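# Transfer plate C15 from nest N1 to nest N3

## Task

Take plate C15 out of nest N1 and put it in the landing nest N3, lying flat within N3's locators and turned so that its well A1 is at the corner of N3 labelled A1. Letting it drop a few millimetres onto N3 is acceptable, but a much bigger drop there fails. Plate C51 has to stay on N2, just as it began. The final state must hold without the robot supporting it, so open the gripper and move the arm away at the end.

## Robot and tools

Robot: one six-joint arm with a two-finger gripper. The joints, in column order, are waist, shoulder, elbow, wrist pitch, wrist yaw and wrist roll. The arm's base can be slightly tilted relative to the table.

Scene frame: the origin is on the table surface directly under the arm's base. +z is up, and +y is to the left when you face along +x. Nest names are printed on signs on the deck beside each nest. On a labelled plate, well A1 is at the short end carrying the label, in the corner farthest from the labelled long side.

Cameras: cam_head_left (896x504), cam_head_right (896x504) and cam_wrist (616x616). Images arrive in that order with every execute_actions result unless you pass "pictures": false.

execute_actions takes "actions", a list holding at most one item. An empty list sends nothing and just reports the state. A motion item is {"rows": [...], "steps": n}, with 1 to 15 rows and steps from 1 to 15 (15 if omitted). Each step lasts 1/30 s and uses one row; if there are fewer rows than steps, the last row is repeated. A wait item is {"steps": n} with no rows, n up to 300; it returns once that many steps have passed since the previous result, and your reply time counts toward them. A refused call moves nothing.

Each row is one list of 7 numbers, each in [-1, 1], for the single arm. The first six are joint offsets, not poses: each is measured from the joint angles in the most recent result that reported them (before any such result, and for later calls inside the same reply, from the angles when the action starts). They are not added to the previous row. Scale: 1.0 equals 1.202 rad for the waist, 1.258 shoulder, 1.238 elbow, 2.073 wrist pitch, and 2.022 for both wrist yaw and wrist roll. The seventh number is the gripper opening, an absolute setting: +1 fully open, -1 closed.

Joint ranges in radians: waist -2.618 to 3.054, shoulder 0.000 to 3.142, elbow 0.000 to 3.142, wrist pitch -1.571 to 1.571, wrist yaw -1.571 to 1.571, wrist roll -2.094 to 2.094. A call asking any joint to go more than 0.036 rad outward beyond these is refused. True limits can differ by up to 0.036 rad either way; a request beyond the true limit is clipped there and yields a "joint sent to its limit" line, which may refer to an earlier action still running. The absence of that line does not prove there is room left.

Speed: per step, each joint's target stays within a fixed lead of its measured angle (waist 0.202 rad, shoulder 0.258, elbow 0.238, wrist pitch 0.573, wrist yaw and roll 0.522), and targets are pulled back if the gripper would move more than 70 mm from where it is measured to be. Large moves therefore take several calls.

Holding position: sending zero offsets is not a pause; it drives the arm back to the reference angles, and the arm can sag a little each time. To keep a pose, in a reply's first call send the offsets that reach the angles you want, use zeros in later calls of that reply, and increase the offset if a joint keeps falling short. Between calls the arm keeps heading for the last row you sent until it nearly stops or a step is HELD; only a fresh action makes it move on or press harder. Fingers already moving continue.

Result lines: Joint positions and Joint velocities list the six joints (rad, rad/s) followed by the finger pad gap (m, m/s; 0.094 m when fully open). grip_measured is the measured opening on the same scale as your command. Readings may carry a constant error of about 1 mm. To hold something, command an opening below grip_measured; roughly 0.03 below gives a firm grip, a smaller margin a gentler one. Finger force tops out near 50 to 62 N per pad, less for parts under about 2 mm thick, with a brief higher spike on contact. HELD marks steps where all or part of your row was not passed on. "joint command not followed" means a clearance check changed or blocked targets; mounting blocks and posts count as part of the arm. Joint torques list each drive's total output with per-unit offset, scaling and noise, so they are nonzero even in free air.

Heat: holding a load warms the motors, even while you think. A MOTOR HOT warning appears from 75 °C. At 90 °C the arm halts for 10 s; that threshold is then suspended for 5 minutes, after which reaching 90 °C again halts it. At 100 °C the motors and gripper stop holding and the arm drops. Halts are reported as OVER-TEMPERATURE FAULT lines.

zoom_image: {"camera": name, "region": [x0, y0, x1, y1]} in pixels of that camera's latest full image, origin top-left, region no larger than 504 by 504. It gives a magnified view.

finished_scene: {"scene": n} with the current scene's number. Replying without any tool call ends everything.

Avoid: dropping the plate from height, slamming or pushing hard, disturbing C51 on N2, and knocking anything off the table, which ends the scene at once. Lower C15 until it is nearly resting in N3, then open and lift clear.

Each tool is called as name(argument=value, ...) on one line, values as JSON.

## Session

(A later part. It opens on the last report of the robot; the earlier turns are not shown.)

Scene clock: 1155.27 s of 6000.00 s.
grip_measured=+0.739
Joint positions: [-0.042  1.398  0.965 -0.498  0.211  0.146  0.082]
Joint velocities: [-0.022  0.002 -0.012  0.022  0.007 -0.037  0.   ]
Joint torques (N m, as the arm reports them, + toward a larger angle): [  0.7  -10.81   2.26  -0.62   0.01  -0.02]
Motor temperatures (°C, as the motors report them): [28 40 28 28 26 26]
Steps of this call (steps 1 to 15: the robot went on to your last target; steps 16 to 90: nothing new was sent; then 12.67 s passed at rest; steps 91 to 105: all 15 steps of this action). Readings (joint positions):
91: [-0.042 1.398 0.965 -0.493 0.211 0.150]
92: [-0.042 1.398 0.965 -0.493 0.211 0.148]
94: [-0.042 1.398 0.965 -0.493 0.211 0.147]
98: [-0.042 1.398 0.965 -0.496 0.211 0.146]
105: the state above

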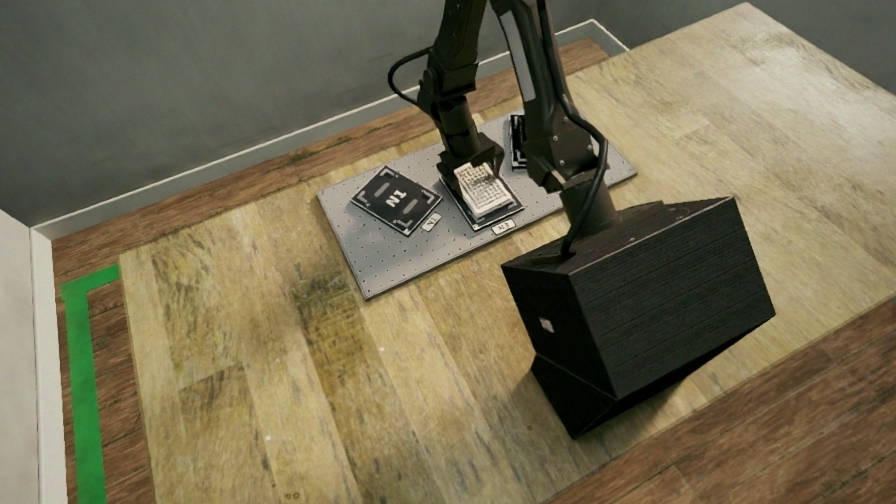

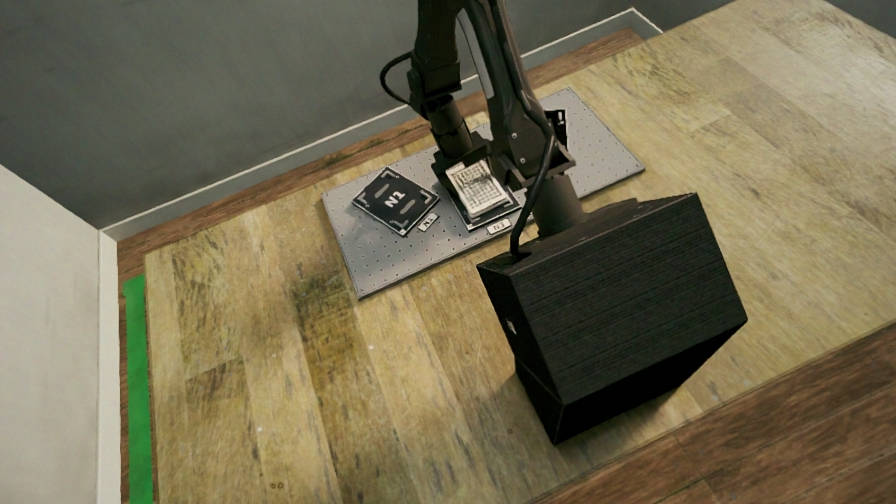

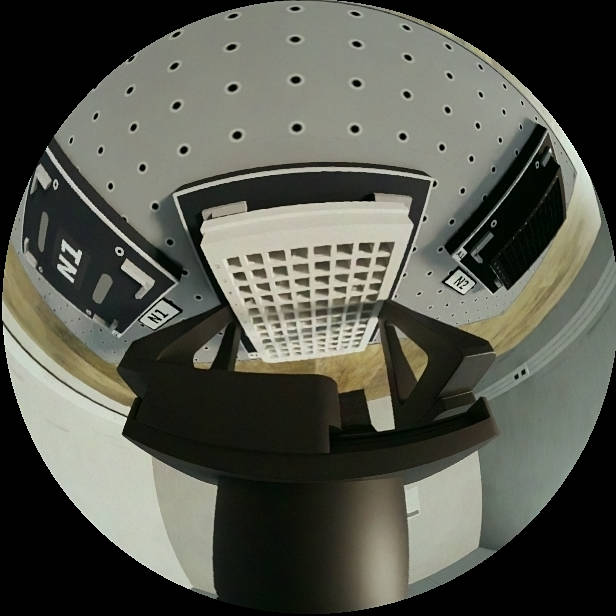

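execute_actions(actions=[{"rows":[[0,0.002,0,-0.004,0,0,0.7],[0,0.004,0,-0.004,0,0,0.7],[0,0.006,0,-0.004,0,0,0.7],[0,0.008,0,-0.004,0,0,0.7],[0,0.010,0,-0.004,0,0,0.7],[0,0.012,0,-0.004,0,0,0.7],[0,0.014,0,-0.004,0,0,0.7],[0,0.016,0,-0.004,0,0,0.7],[0,0.018,0,-0.004,0,0,0.7],[0,0.020,0,-0.004,0,0,0.7],[0,0.022,0,-0.004,0,0,0.7]]}])

zoom_image(camera="cam_head_left", region=[420,130,550,250])

zoom_image(camera="cam_wrist", region=[150,140,470,380])

Scene clock: 1173.03 s of 6000.00 s.
grip_measured=+0.739
Joint positions: [-0.042  1.412  0.965 -0.498  0.211  0.144  0.082]
Joint velocities: [-0.012 -0.017 -0.012  0.007  0.007 -0.051 -0.001]
Joint torques (N m, as the arm reports them, + toward a larger angle): [ 0.66 -8.17  2.31 -0.58  0.    0.04]
Motor temperatures (°C, as the motors report them): [28 40 28 28 26 26]
Steps of this call (steps 1 to 15: the robot went on to your last target; steps 16 to 90: nothing new was sent; then 14.27 s passed at rest; steps 91 to 105: all 15 steps of this action). Readings (joint positions):
91: [-0.042 1.398 0.965 -0.498 0.211 0.146]
92: [-0.042 1.398 0.965 -0.498 0.211 0.146]
94: [-0.042 1.398 0.965 -0.498 0.211 0.146]
98: [-0.042 1.406 0.965 -0.498 0.211 0.146]
105: the state above

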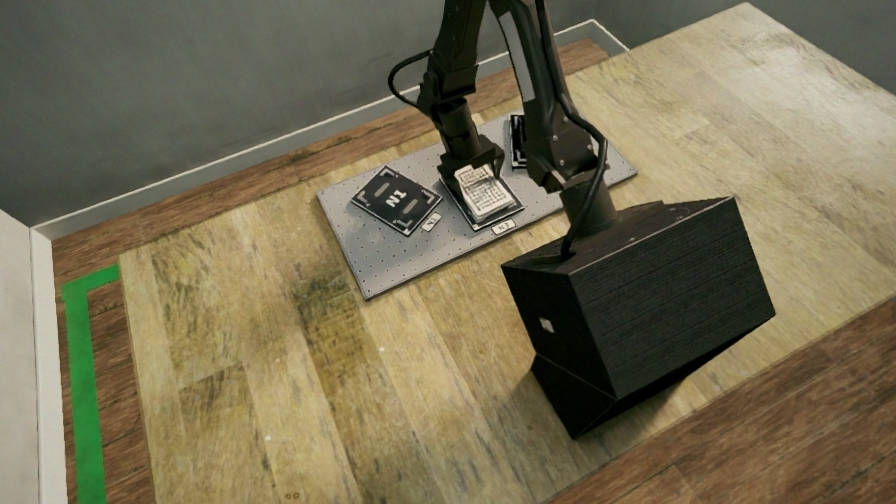

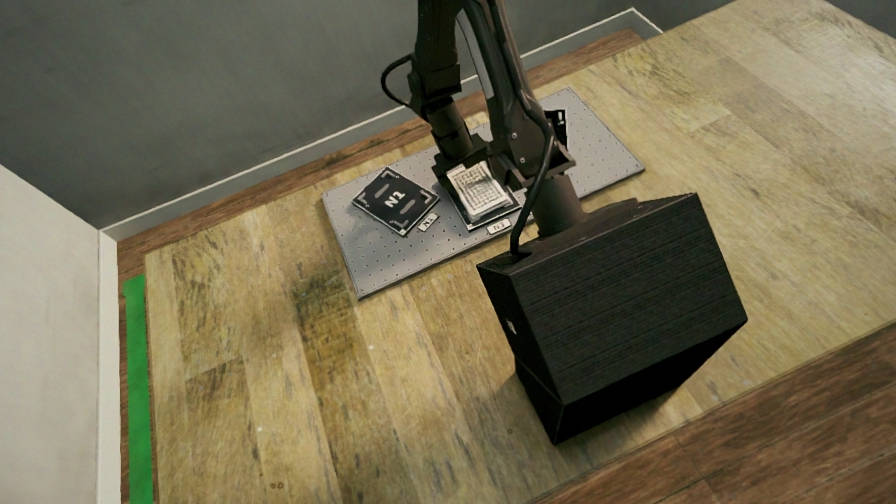

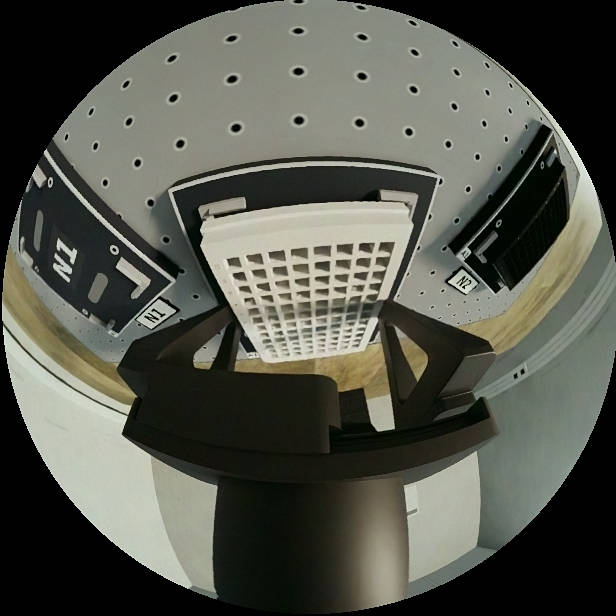

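Region (420, 130, 550, 250) of cam_head_left's 896x504 image, scaled by 3.877, with more detail than that image has; it fills the top 465 rows of this view, and the rest is white.

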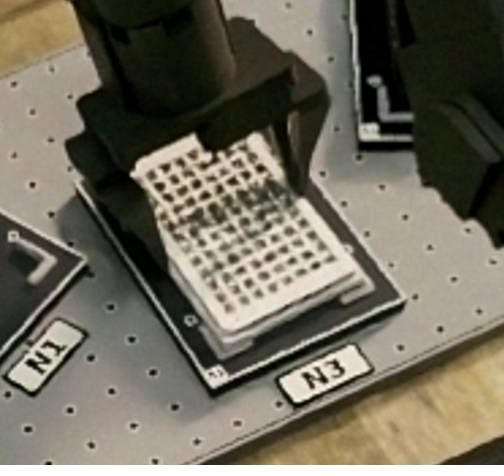

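Region (150, 140, 470, 380) of cam_wrist's 616x616 image, scaled by 1.575, with more detail than that image has; it fills the top 378 rows of this view, and the rest is white.

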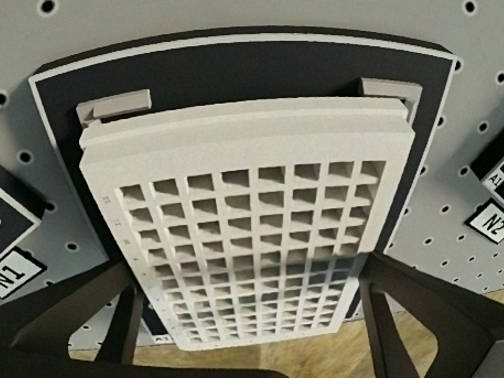

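execute_actions(actions=[{"rows":[[0,-0.004,0,0,0,0,0.72],[0,-0.006,0,0,0,0,0.74],[0,-0.006,0,0,0,0,0.76],[0,-0.006,0,0,0,0,0.77],[0,-0.006,0,0,0,0,0.78],[0,-0.006,0,0,0,0,0.79],[0,-0.006,0,0,0,0,0.80],[0,-0.006,0,0,0,0,0.82],[0,-0.006,0,0,0,0,0.84],[0,-0.006,0,0,0,0,0.87],[0,-0.006,0,0,0,0,0.9],[0,-0.006,0,0,0,0,0.95]]}])

zoom_image(camera="cam_head_left", region=[420,130,550,250])

zoom_image(camera="cam_wrist", region=[150,140,470,380])

Scene clock: 1180.40 s of 6000.00 s.
grip_measured=+0.947
Joint positions: [-0.042  1.411  0.965 -0.502  0.219  0.143  0.091]
Joint velocities: [-0.002  0.002  0.007 -0.022 -0.037 -0.037  0.001]
Joint torques (N m, as the arm reports them, + toward a larger angle): [  0.73 -10.12   2.18  -0.52  -0.1    0.02]
Motor temperatures (°C, as the motors report them): [28 39 28 28 26 26]
Steps of this call (steps 1 to 15: the robot went on to your last target; steps 16 to 90: nothing new was sent; then 3.87 s passed at rest; steps 91 to 105: all 15 steps of this action). Readings (joint positions):
91: [-0.042 1.412 0.965 -0.498 0.211 0.143]
92: [-0.042 1.412 0.965 -0.498 0.210 0.143]
94: [-0.042 1.412 0.965 -0.498 0.210 0.143]
98: [-0.042 1.412 0.965 -0.498 0.210 0.143]
105: the state above

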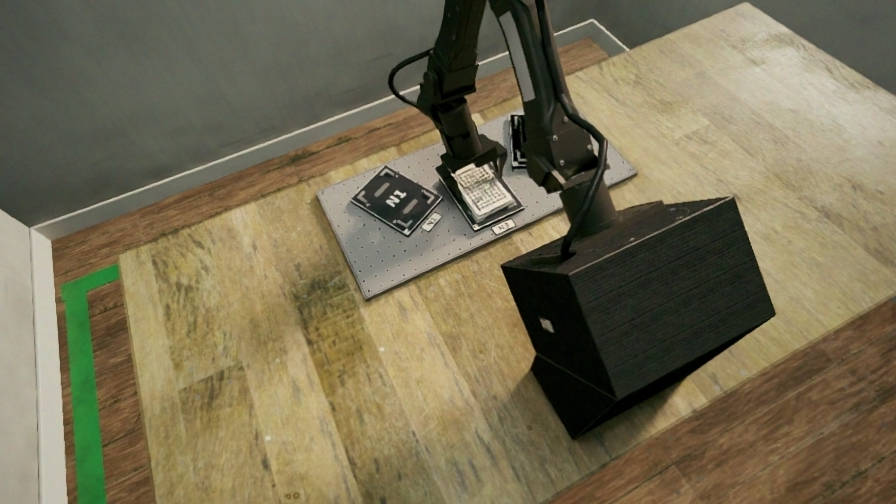

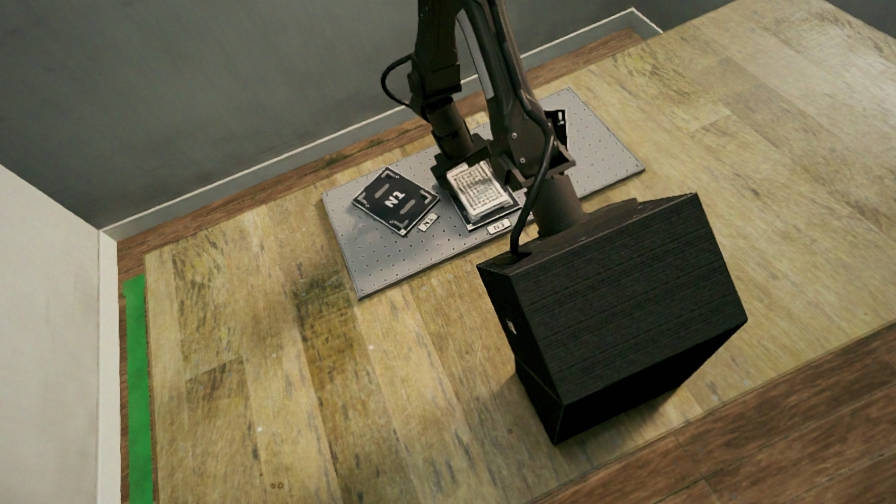

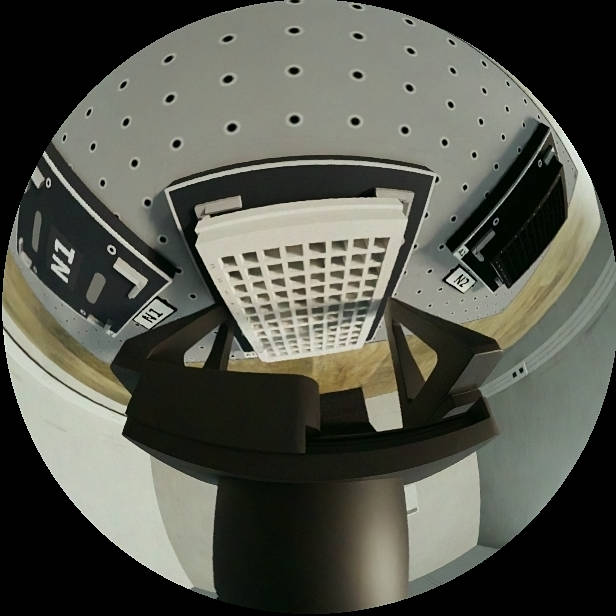

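Region (420, 130, 550, 250) of cam_head_left's 896x504 image, scaled by 3.877, with more detail than that image has; it fills the top 465 rows of this view, and the rest is white.

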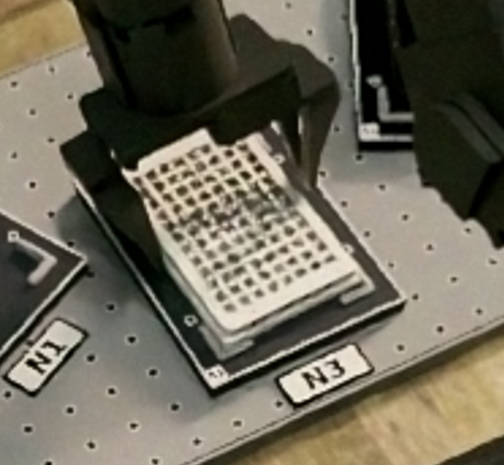

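Region (150, 140, 470, 380) of cam_wrist's 616x616 image, scaled by 1.575, with more detail than that image has; it fills the top 378 rows of this view, and the rest is white.

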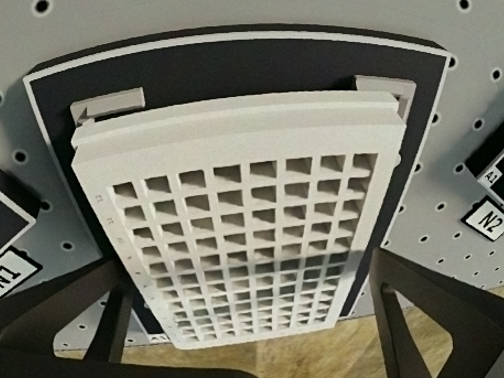

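execute_actions(actions=[{"rows":[[0,-0.006,0,0,0.002,0,0.95],[0,-0.006,0,0,0.004,0,0.95],[0,-0.006,0,0,0.006,0,0.95],[0,-0.006,0,0,0.008,0,0.95],[0,-0.006,0,0,0.010,0,0.95],[0,-0.006,0,0,0.012,0,0.95],[0,-0.006,0,0,0.014,0,0.95],[0,-0.006,0,0,0.016,0,0.95]]}])

zoom_image(camera="cam_head_left", region=[420,130,550,250])

zoom_image(camera="cam_wrist", region=[150,140,470,380])

Scene clock: 1190.97 s of 6000.00 s.
grip_measured=+0.948
Joint positions: [-0.042  1.411  0.965 -0.503  0.221  0.143  0.091]
Joint velocities: [-0.002 -0.002 -0.007 -0.081 -0.022 -0.066  0.   ]
Joint torques (N m, as the arm reports them, + toward a larger angle): [  0.64 -10.14   2.14  -0.54   0.26   0.01]
Motor temperatures (°C, as the motors report them): [28 39 28 28 26 26]
Steps of this call (steps 1 to 15: the robot went on to your last target; steps 16 to 90: nothing new was sent; then 7.07 s passed at rest; steps 91 to 105: all 15 steps of this action). Readings (joint positions):
91: [-0.042 1.411 0.965 -0.503 0.219 0.143]
92: [-0.042 1.411 0.965 -0.503 0.220 0.143]
94: [-0.042 1.411 0.965 -0.503 0.220 0.143]
98: [-0.042 1.411 0.965 -0.503 0.221 0.143]
105: the state above

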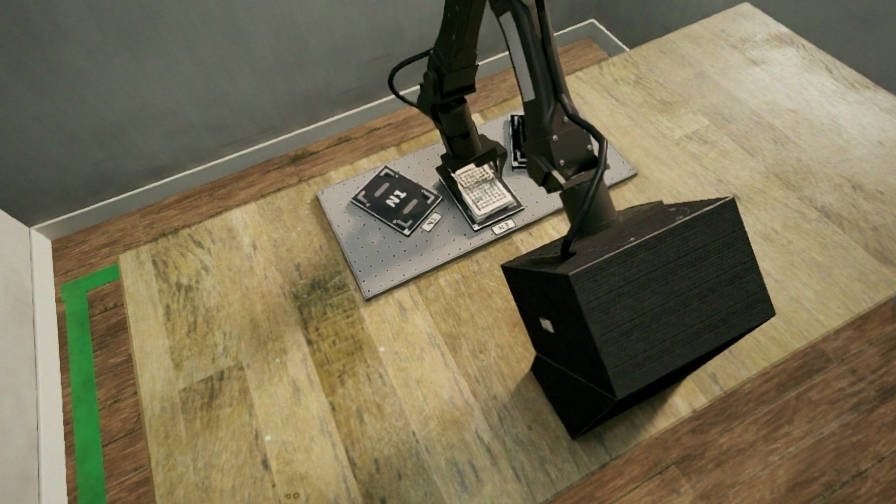

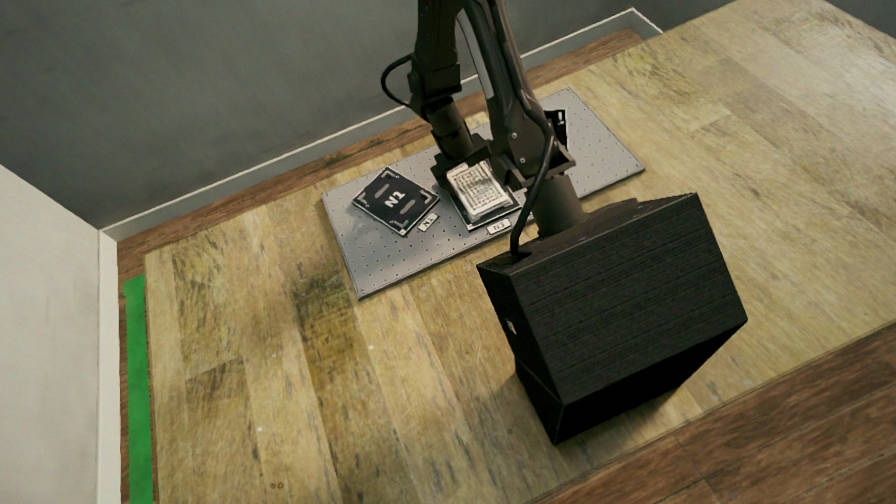

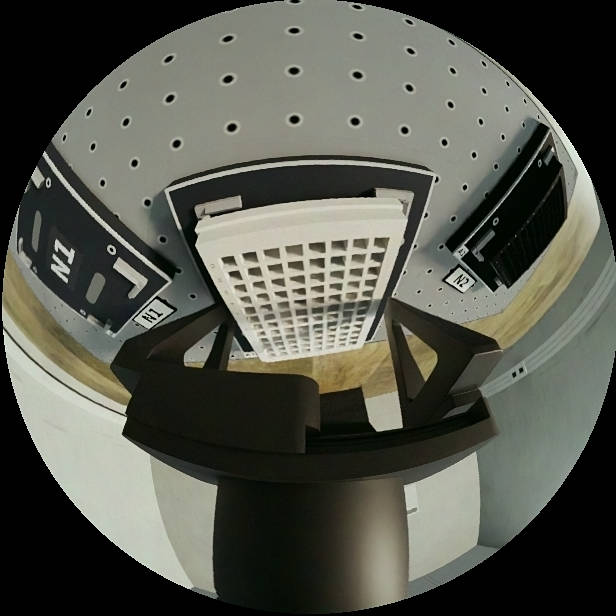

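Region (420, 130, 550, 250) of cam_head_left's 896x504 image, scaled by 3.877, with more detail than that image has; it fills the top 465 rows of this view, and the rest is white.

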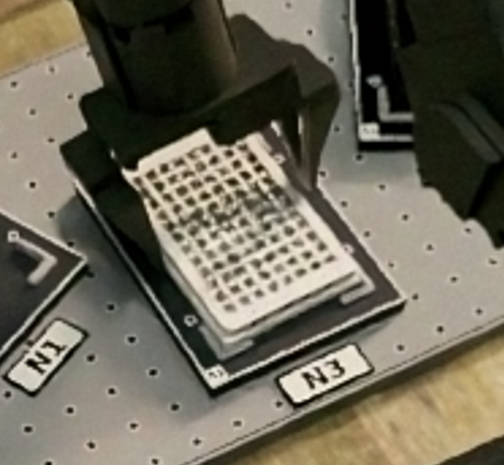

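Region (150, 140, 470, 380) of cam_wrist's 616x616 image, scaled by 1.575, with more detail than that image has; it fills the top 378 rows of this view, and the rest is white.

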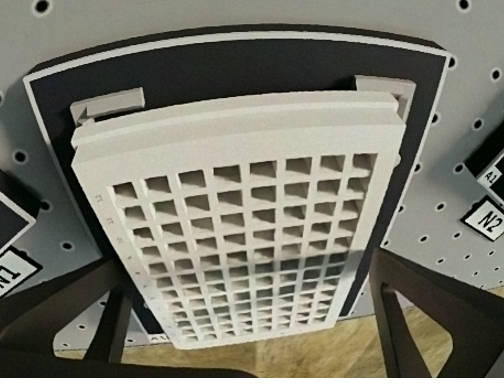

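execute_actions(actions=[{"rows":[[0,0,0,0,-0.004,0,1],[0,-0.01,0,0,-0.006,0,1],[0,-0.02,0.002,-0.013,-0.007,-0.002,1],[0,-0.04,0.005,-0.026,-0.007,-0.004,1],[0,-0.06,0.008,-0.04,-0.007,-0.006,1],[0,-0.08,0.011,-0.055,-0.007,-0.008,1],[0,-0.10,0.014,-0.07,-0.007,-0.01,1],[0,-0.12,0.017,-0.085,-0.007,-0.012,1],[0,-0.14,0.02,-0.10,-0.007,-0.014,1],[0,-0.16,0.023,-0.115,-0.007,-0.014,1],[0,-0.18,0.026,-0.13,-0.007,-0.014,1],[0,-0.2,0.03,-0.145,-0.007,-0.014,1],[0,-0.22,0.03,-0.16,-0.007,-0.014,1],[0,-0.24,0.03,-0.17,-0.007,-0.014,1],[0,-0.25,0.03,-0.18,-0.007,-0.014,1]]}], pictures=false)

execute_actions(actions=[{"steps":20}])

zoom_image(camera="cam_head_left", region=[420,130,550,250])

zoom_image(camera="cam_wrist", region=[170,100,420,350])

Scene clock: 1213.10 s of 6000.00 s.
grip_measured=+0.999
Joint positions: [-0.042  1.148  0.979 -0.753  0.211  0.121  0.094]
Joint velocities: [-0.027 -0.681  0.071 -0.784 -0.066 -0.007  0.001]
Joint torques (N m, as the arm reports them, + toward a larger angle): [ 0.42 -9.58  4.68 -0.58 -0.03 -0.03]
Motor temperatures (°C, as the motors report them): [28 39 28 28 26 26]
Steps of this call (steps 1 to 15: the robot went on to your last target; steps 16 to 90: nothing new was sent; then 18.63 s passed at rest; steps 91 to 105: all 15 steps of this action). Readings (joint positions):
91: [-0.042 1.411 0.965 -0.503 0.222 0.143]
92: [-0.042 1.410 0.965 -0.504 0.222 0.143]
94: [-0.042 1.406 0.965 -0.510 0.219 0.142]
98: [-0.042 1.341 0.965 -0.578 0.212 0.134]
105: the state above

Scene clock: 1213.77 s of 6000.00 s.
grip_measured=+0.999
Joint positions: [-0.042  1.104  0.986 -0.864  0.211  0.118  0.094]
Joint velocities: [-0.002 -0.017  0.002  0.022  0.066 -0.007  0.001]
Joint torques (N m, as the arm reports them, + toward a larger angle): [ 0.36 -9.2   4.7  -0.73  0.   -0.04]
Motor temperatures (°C, as the motors report them): [28 39 28 28 26 26]
Steps of this call (steps 1 to 20: the robot went on to your last target). Readings (joint positions):
1: [-0.042 1.128 0.982 -0.775 0.211 0.121]
2: [-0.042 1.114 0.984 -0.794 0.211 0.121]
4: [-0.042 1.104 0.986 -0.818 0.211 0.120]
8: [-0.042 1.104 0.986 -0.848 0.211 0.119]
20: the state above

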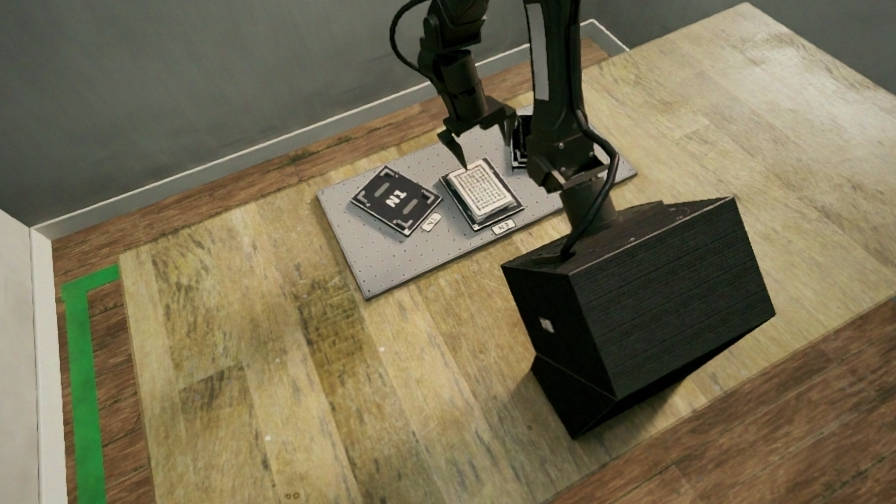

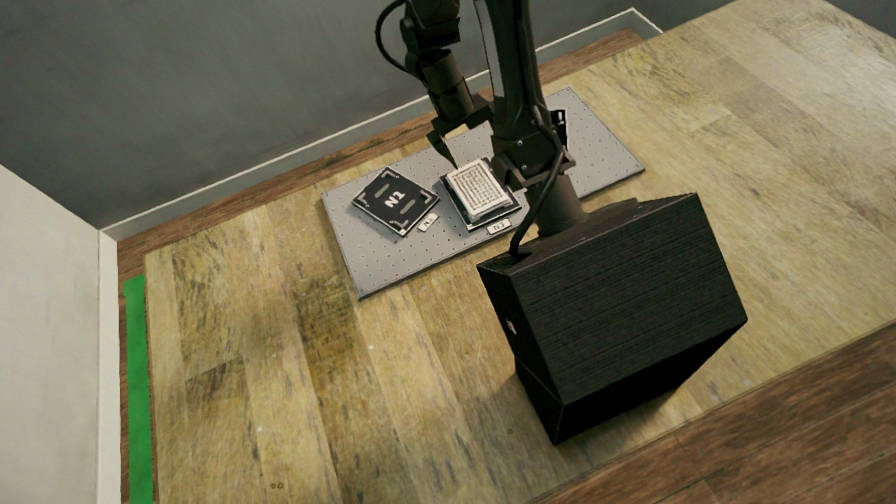

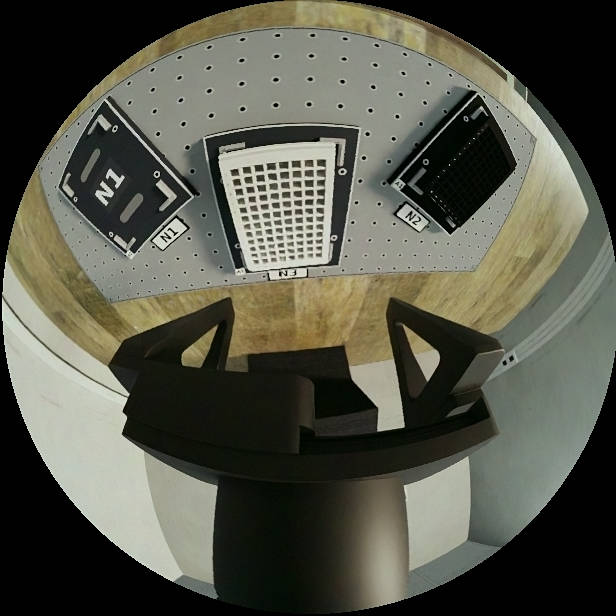

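Region (420, 130, 550, 250) of cam_head_left's 896x504 image, scaled by 3.877, with more detail than that image has; it fills the top 465 rows of this view, and the rest is white.

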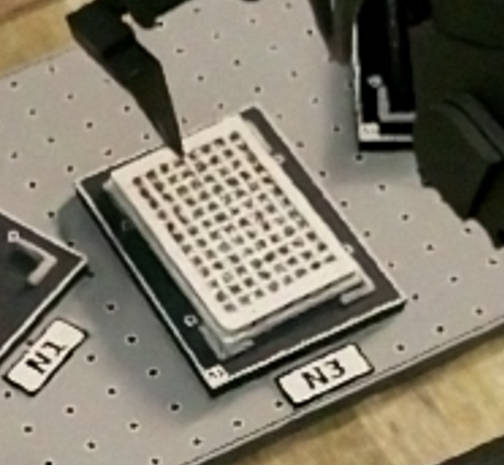

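Region (170, 100, 420, 350) of cam_wrist's 616x616 image, scaled by 2.016, with more detail than that image has.

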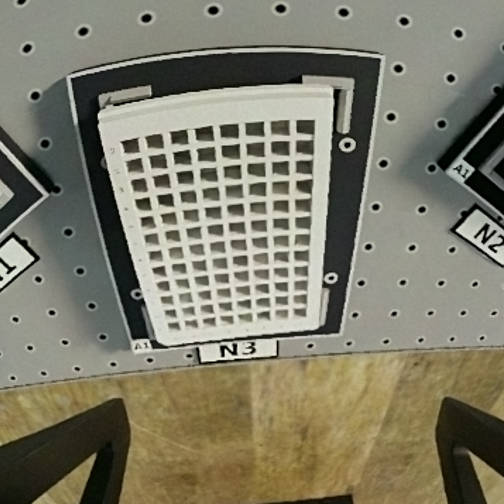

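zoom_image(camera="cam_head_left", region=[435,170,525,235])

zoom_image(camera="cam_head_right", region=[430,150,530,235])

Region (435, 170, 525, 235) of cam_head_left's 896x504 image, scaled by 5.600, with more detail than that image has.

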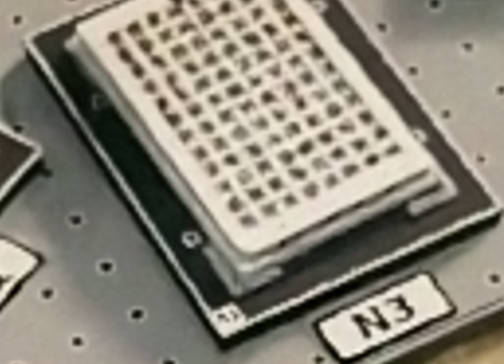

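Region (430, 150, 530, 235) of cam_head_right's 896x504 image, scaled by 5.040, with more detail than that image has; it fills the top 428 rows of this view, and the rest is white.

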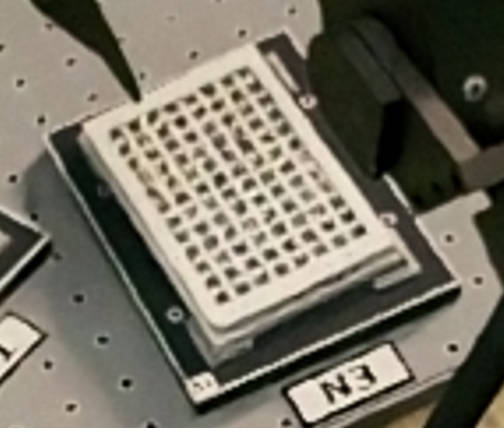

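execute_actions(actions=[{"rows":[[0,0.02,0,0.015,-0.001,0,1],[0,0.04,0,0.03,-0.002,0,1],[0,0.06,0,0.045,-0.003,0,1],[0,0.08,0,0.06,-0.004,0,1],[0,0.10,0,0.075,-0.006,-0.002,1],[0,0.12,0,0.09,-0.007,-0.003,1],[0,0.14,0,0.105,-0.008,-0.004,1],[0,0.155,0,0.12,-0.008,-0.004,1],[0,0.165,0,0.13,-0.008,-0.004,1]]}], pictures=false)

execute_actions(actions=[{"steps":10}])

zoom_image(camera="cam_wrist", region=[170,140,440,360])

Scene clock: 1247.53 s of 6000.00 s.
grip_measured=+0.999
Joint positions: [-0.042  1.323  0.986 -0.636  0.199  0.115  0.094]
Joint velocities: [-0.007 -0.007  0.007  0.242 -0.007 -0.007  0.   ]
Joint torques (N m, as the arm reports them, + toward a larger angle): [  0.85 -10.42   2.79  -0.52  -0.02  -0.04]
Motor temperatures (°C, as the motors report them): [28 39 29 28 26 26]
Steps of this call (steps 1 to 15: the robot went on to your last target; steps 16 to 90: nothing new was sent; then 30.27 s passed at rest; steps 91 to 105: all 15 steps of this action). Readings (joint positions):
91: [-0.042 1.106 0.986 -0.864 0.211 0.118]
92: [-0.042 1.112 0.986 -0.859 0.211 0.118]
94: [-0.042 1.144 0.986 -0.832 0.211 0.118]
98: [-0.042 1.254 0.986 -0.741 0.205 0.117]
105: the state above

Scene clock: 1247.87 s of 6000.00 s.
grip_measured=+0.999
Joint positions: [-0.042  1.323  0.986 -0.612  0.199  0.114  0.094]
Joint velocities: [-0.007 -0.002 -0.007 -0.007  0.022 -0.037  0.   ]
Joint torques (N m, as the arm reports them, + toward a larger angle): [  0.59 -10.41   2.51  -0.4   -0.05  -0.03]
Motor temperatures (°C, as the motors report them): [28 39 29 28 26 26]
Steps of this call (steps 1 to 10: the robot went on to your last target). Readings (joint positions):
1: [-0.042 1.323 0.986 -0.630 0.199 0.115]
2: [-0.042 1.323 0.986 -0.626 0.199 0.114]
4: [-0.042 1.323 0.986 -0.619 0.199 0.114]
8: [-0.042 1.323 0.986 -0.614 0.199 0.114]
10: the state above

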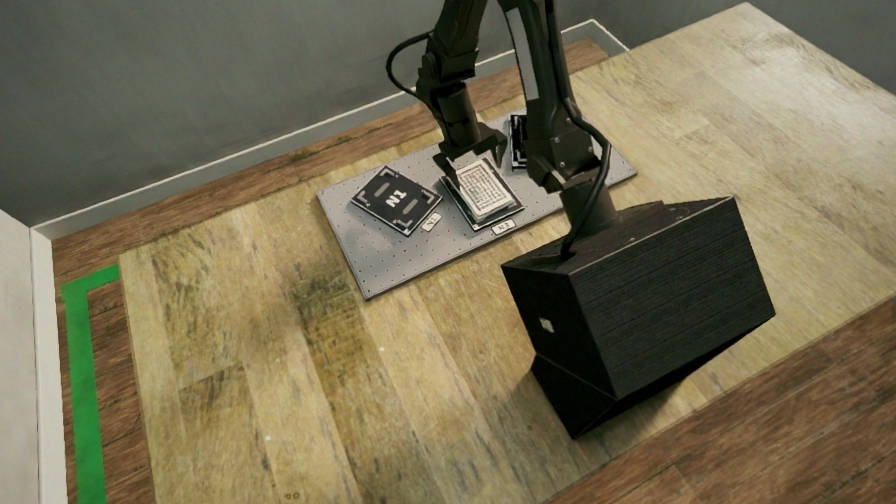

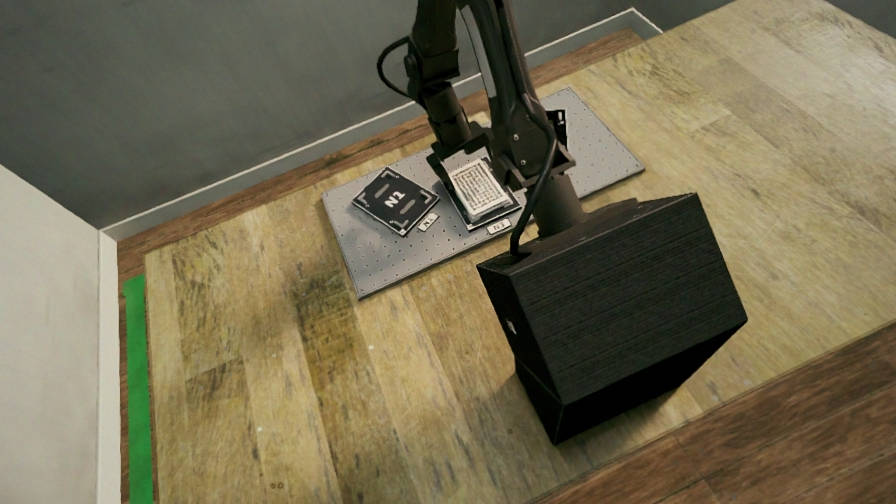

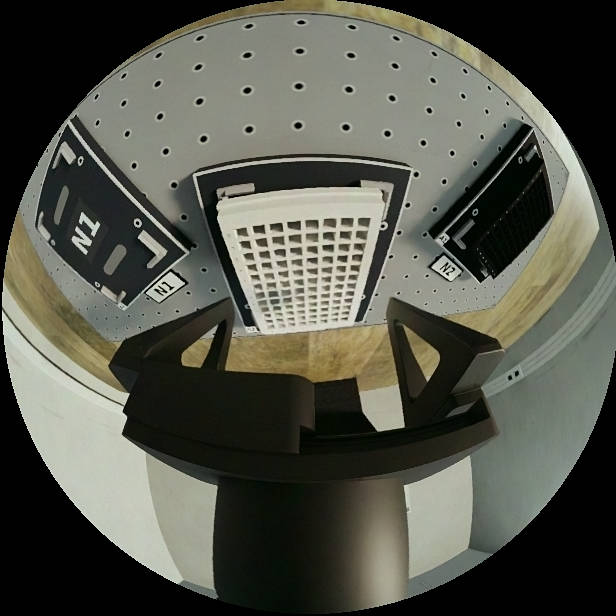

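Region (170, 140, 440, 360) of cam_wrist's 616x616 image, scaled by 1.867, with more detail than that image has; it fills the top 411 rows of this view, and the rest is white.

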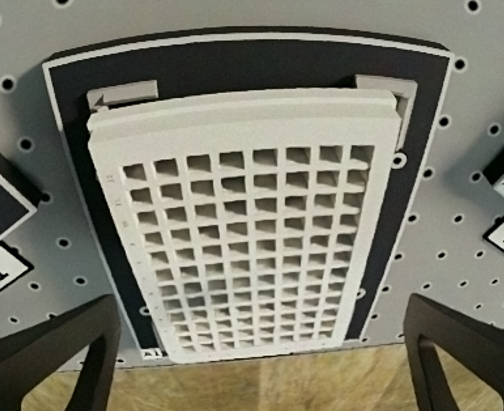

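execute_actions(actions=[{"rows":[[0,0,0.015,0,0,0,1],[0,0,0.03,0,0,0,1],[0,0.005,0.045,-0.002,0,0,1],[0,0.012,0.06,-0.004,0,0,1],[0,0.02,0.07,-0.006,0,0,1],[0,0.028,0.08,-0.009,0,0,1],[0,0.036,0.088,-0.012,0,0,1],[0,0.044,0.092,-0.014,0,0,1],[0,0.053,0.092,-0.016,0,0,1]]}])

Scene clock: 1275.07 s of 6000.00 s.
grip_measured=+0.999
Joint positions: [-0.042  1.388  1.082 -0.632  0.199  0.114  0.094]
Joint velocities: [ 0.002  0.022  0.007  0.037  0.022 -0.007  0.   ]
Joint torques (N m, as the arm reports them, + toward a larger angle): [  0.74 -10.04   4.3   -0.56   0.01   0.02]
Motor temperatures (°C, as the motors report them): [28 40 29 28 26 26]
Steps of this call (steps 1 to 30: the robot went on to your last target; steps 31 to 90: nothing new was sent; then 23.70 s passed at rest; steps 91 to 105: all 15 steps of this action). Readings (joint positions):
91: [-0.042 1.323 0.986 -0.611 0.199 0.114]
92: [-0.042 1.323 0.987 -0.611 0.199 0.114]
94: [-0.042 1.327 1.001 -0.619 0.199 0.114]
98: [-0.042 1.354 1.062 -0.624 0.199 0.114]
105: the state above

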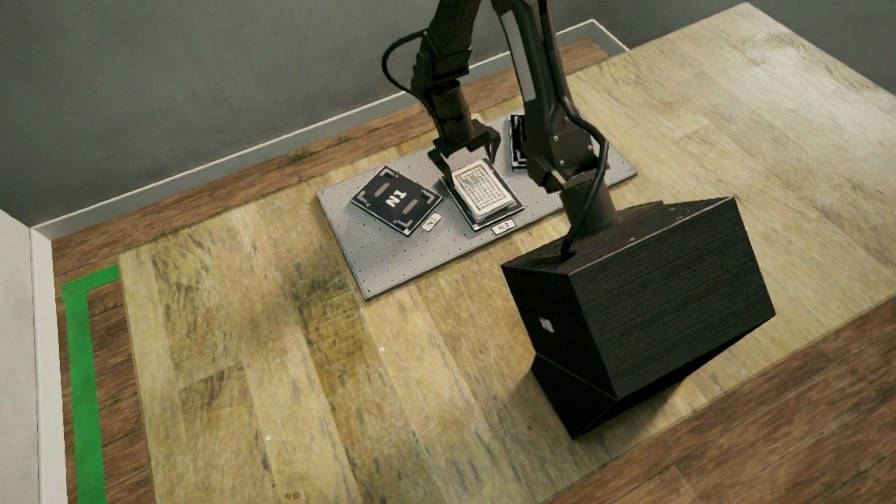

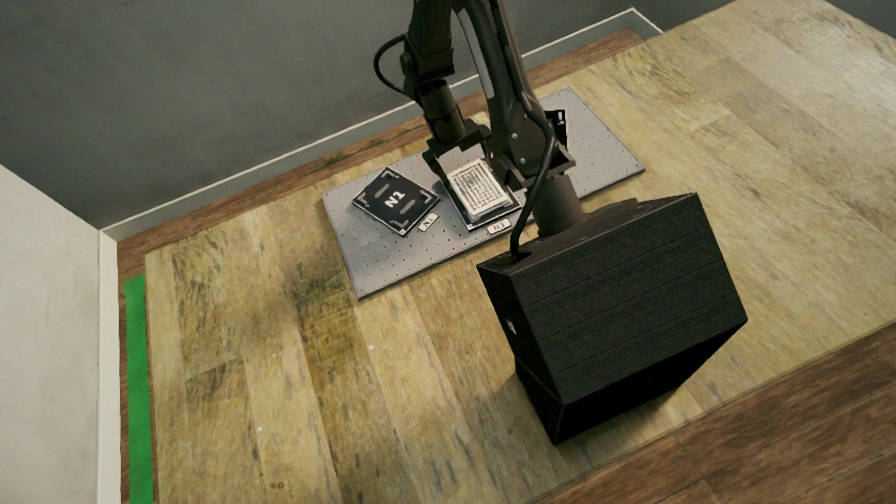

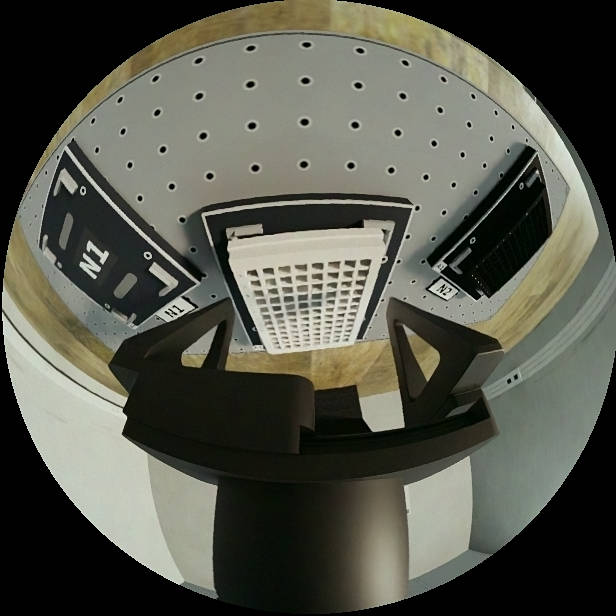

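execute_actions(actions=[{"rows":[[0,0.006,-0.003,0.005,0,0,1],[0,0.012,-0.006,0.01,0,0,1],[0,0.018,-0.009,0.015,0,0,1],[0,0.024,-0.011,0.02,0,0,1],[0,0.03,-0.013,0.025,0,0,1],[0,0.036,-0.015,0.03,0,0,1],[0,0.042,-0.017,0.035,0,0,1],[0,0.047,-0.019,0.04,0,0,1],[0,0.051,-0.02,0.045,0,0,1],[0,0.053,-0.02,0.049,0,0,1]]}])

zoom_image(camera="cam_head_left", region=[420,130,550,250])

Scene clock: 1283.27 s of 6000.00 s.
grip_measured=+0.999
Joint positions: [-0.042  1.452  1.073 -0.567  0.198  0.113  0.094]
Joint velocities: [-0.012 -0.012  0.002 -0.022  0.037  0.022 -0.   ]
Joint torques (N m, as the arm reports them, + toward a larger angle): [ 0.79 -9.86  1.51 -0.08  0.03 -0.04]
Motor temperatures (°C, as the motors report them): [28 40 29 28 26 26]
Steps of this call (steps 1 to 15: the robot went on to your last target; steps 16 to 90: nothing new was sent; then 4.70 s passed at rest; steps 91 to 105: all 15 steps of this action). Readings (joint positions):
91: [-0.042 1.389 1.082 -0.635 0.199 0.114]
92: [-0.042 1.389 1.082 -0.635 0.199 0.114]
94: [-0.042 1.396 1.082 -0.627 0.199 0.114]
98: [-0.042 1.428 1.082 -0.599 0.199 0.114]
105: the state above

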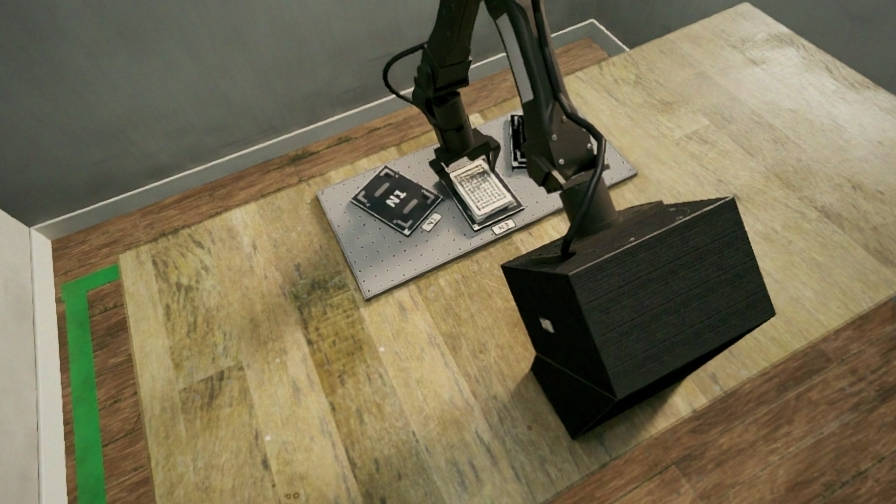

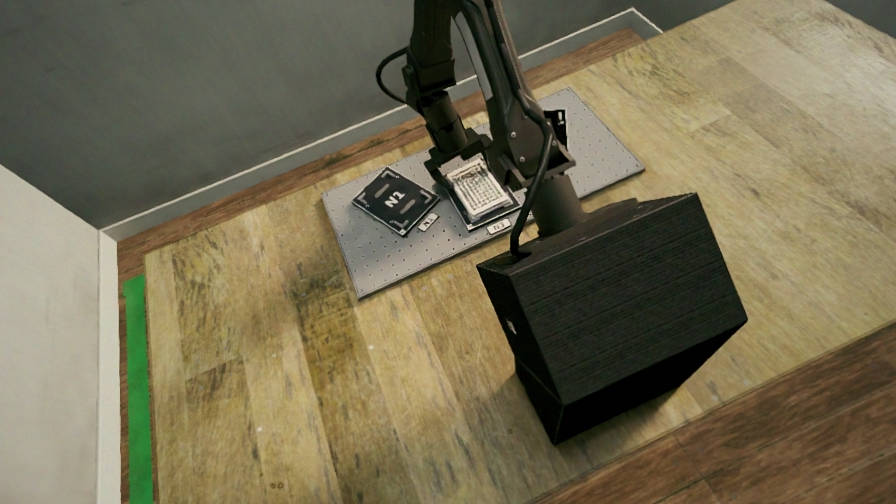

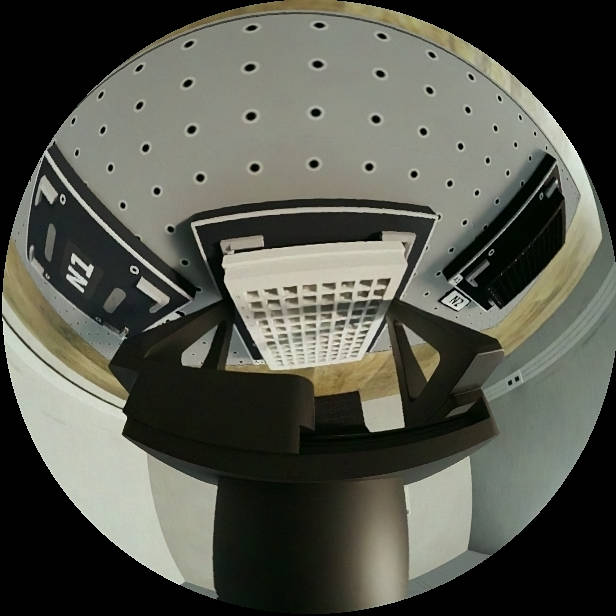

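Region (420, 130, 550, 250) of cam_head_left's 896x504 image, scaled by 3.877, with more detail than that image has; it fills the top 465 rows of this view, and the rest is white.

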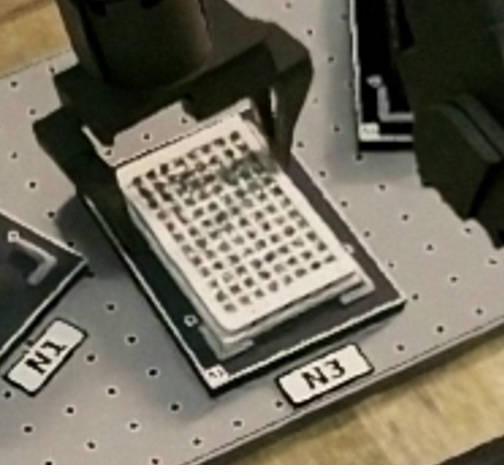

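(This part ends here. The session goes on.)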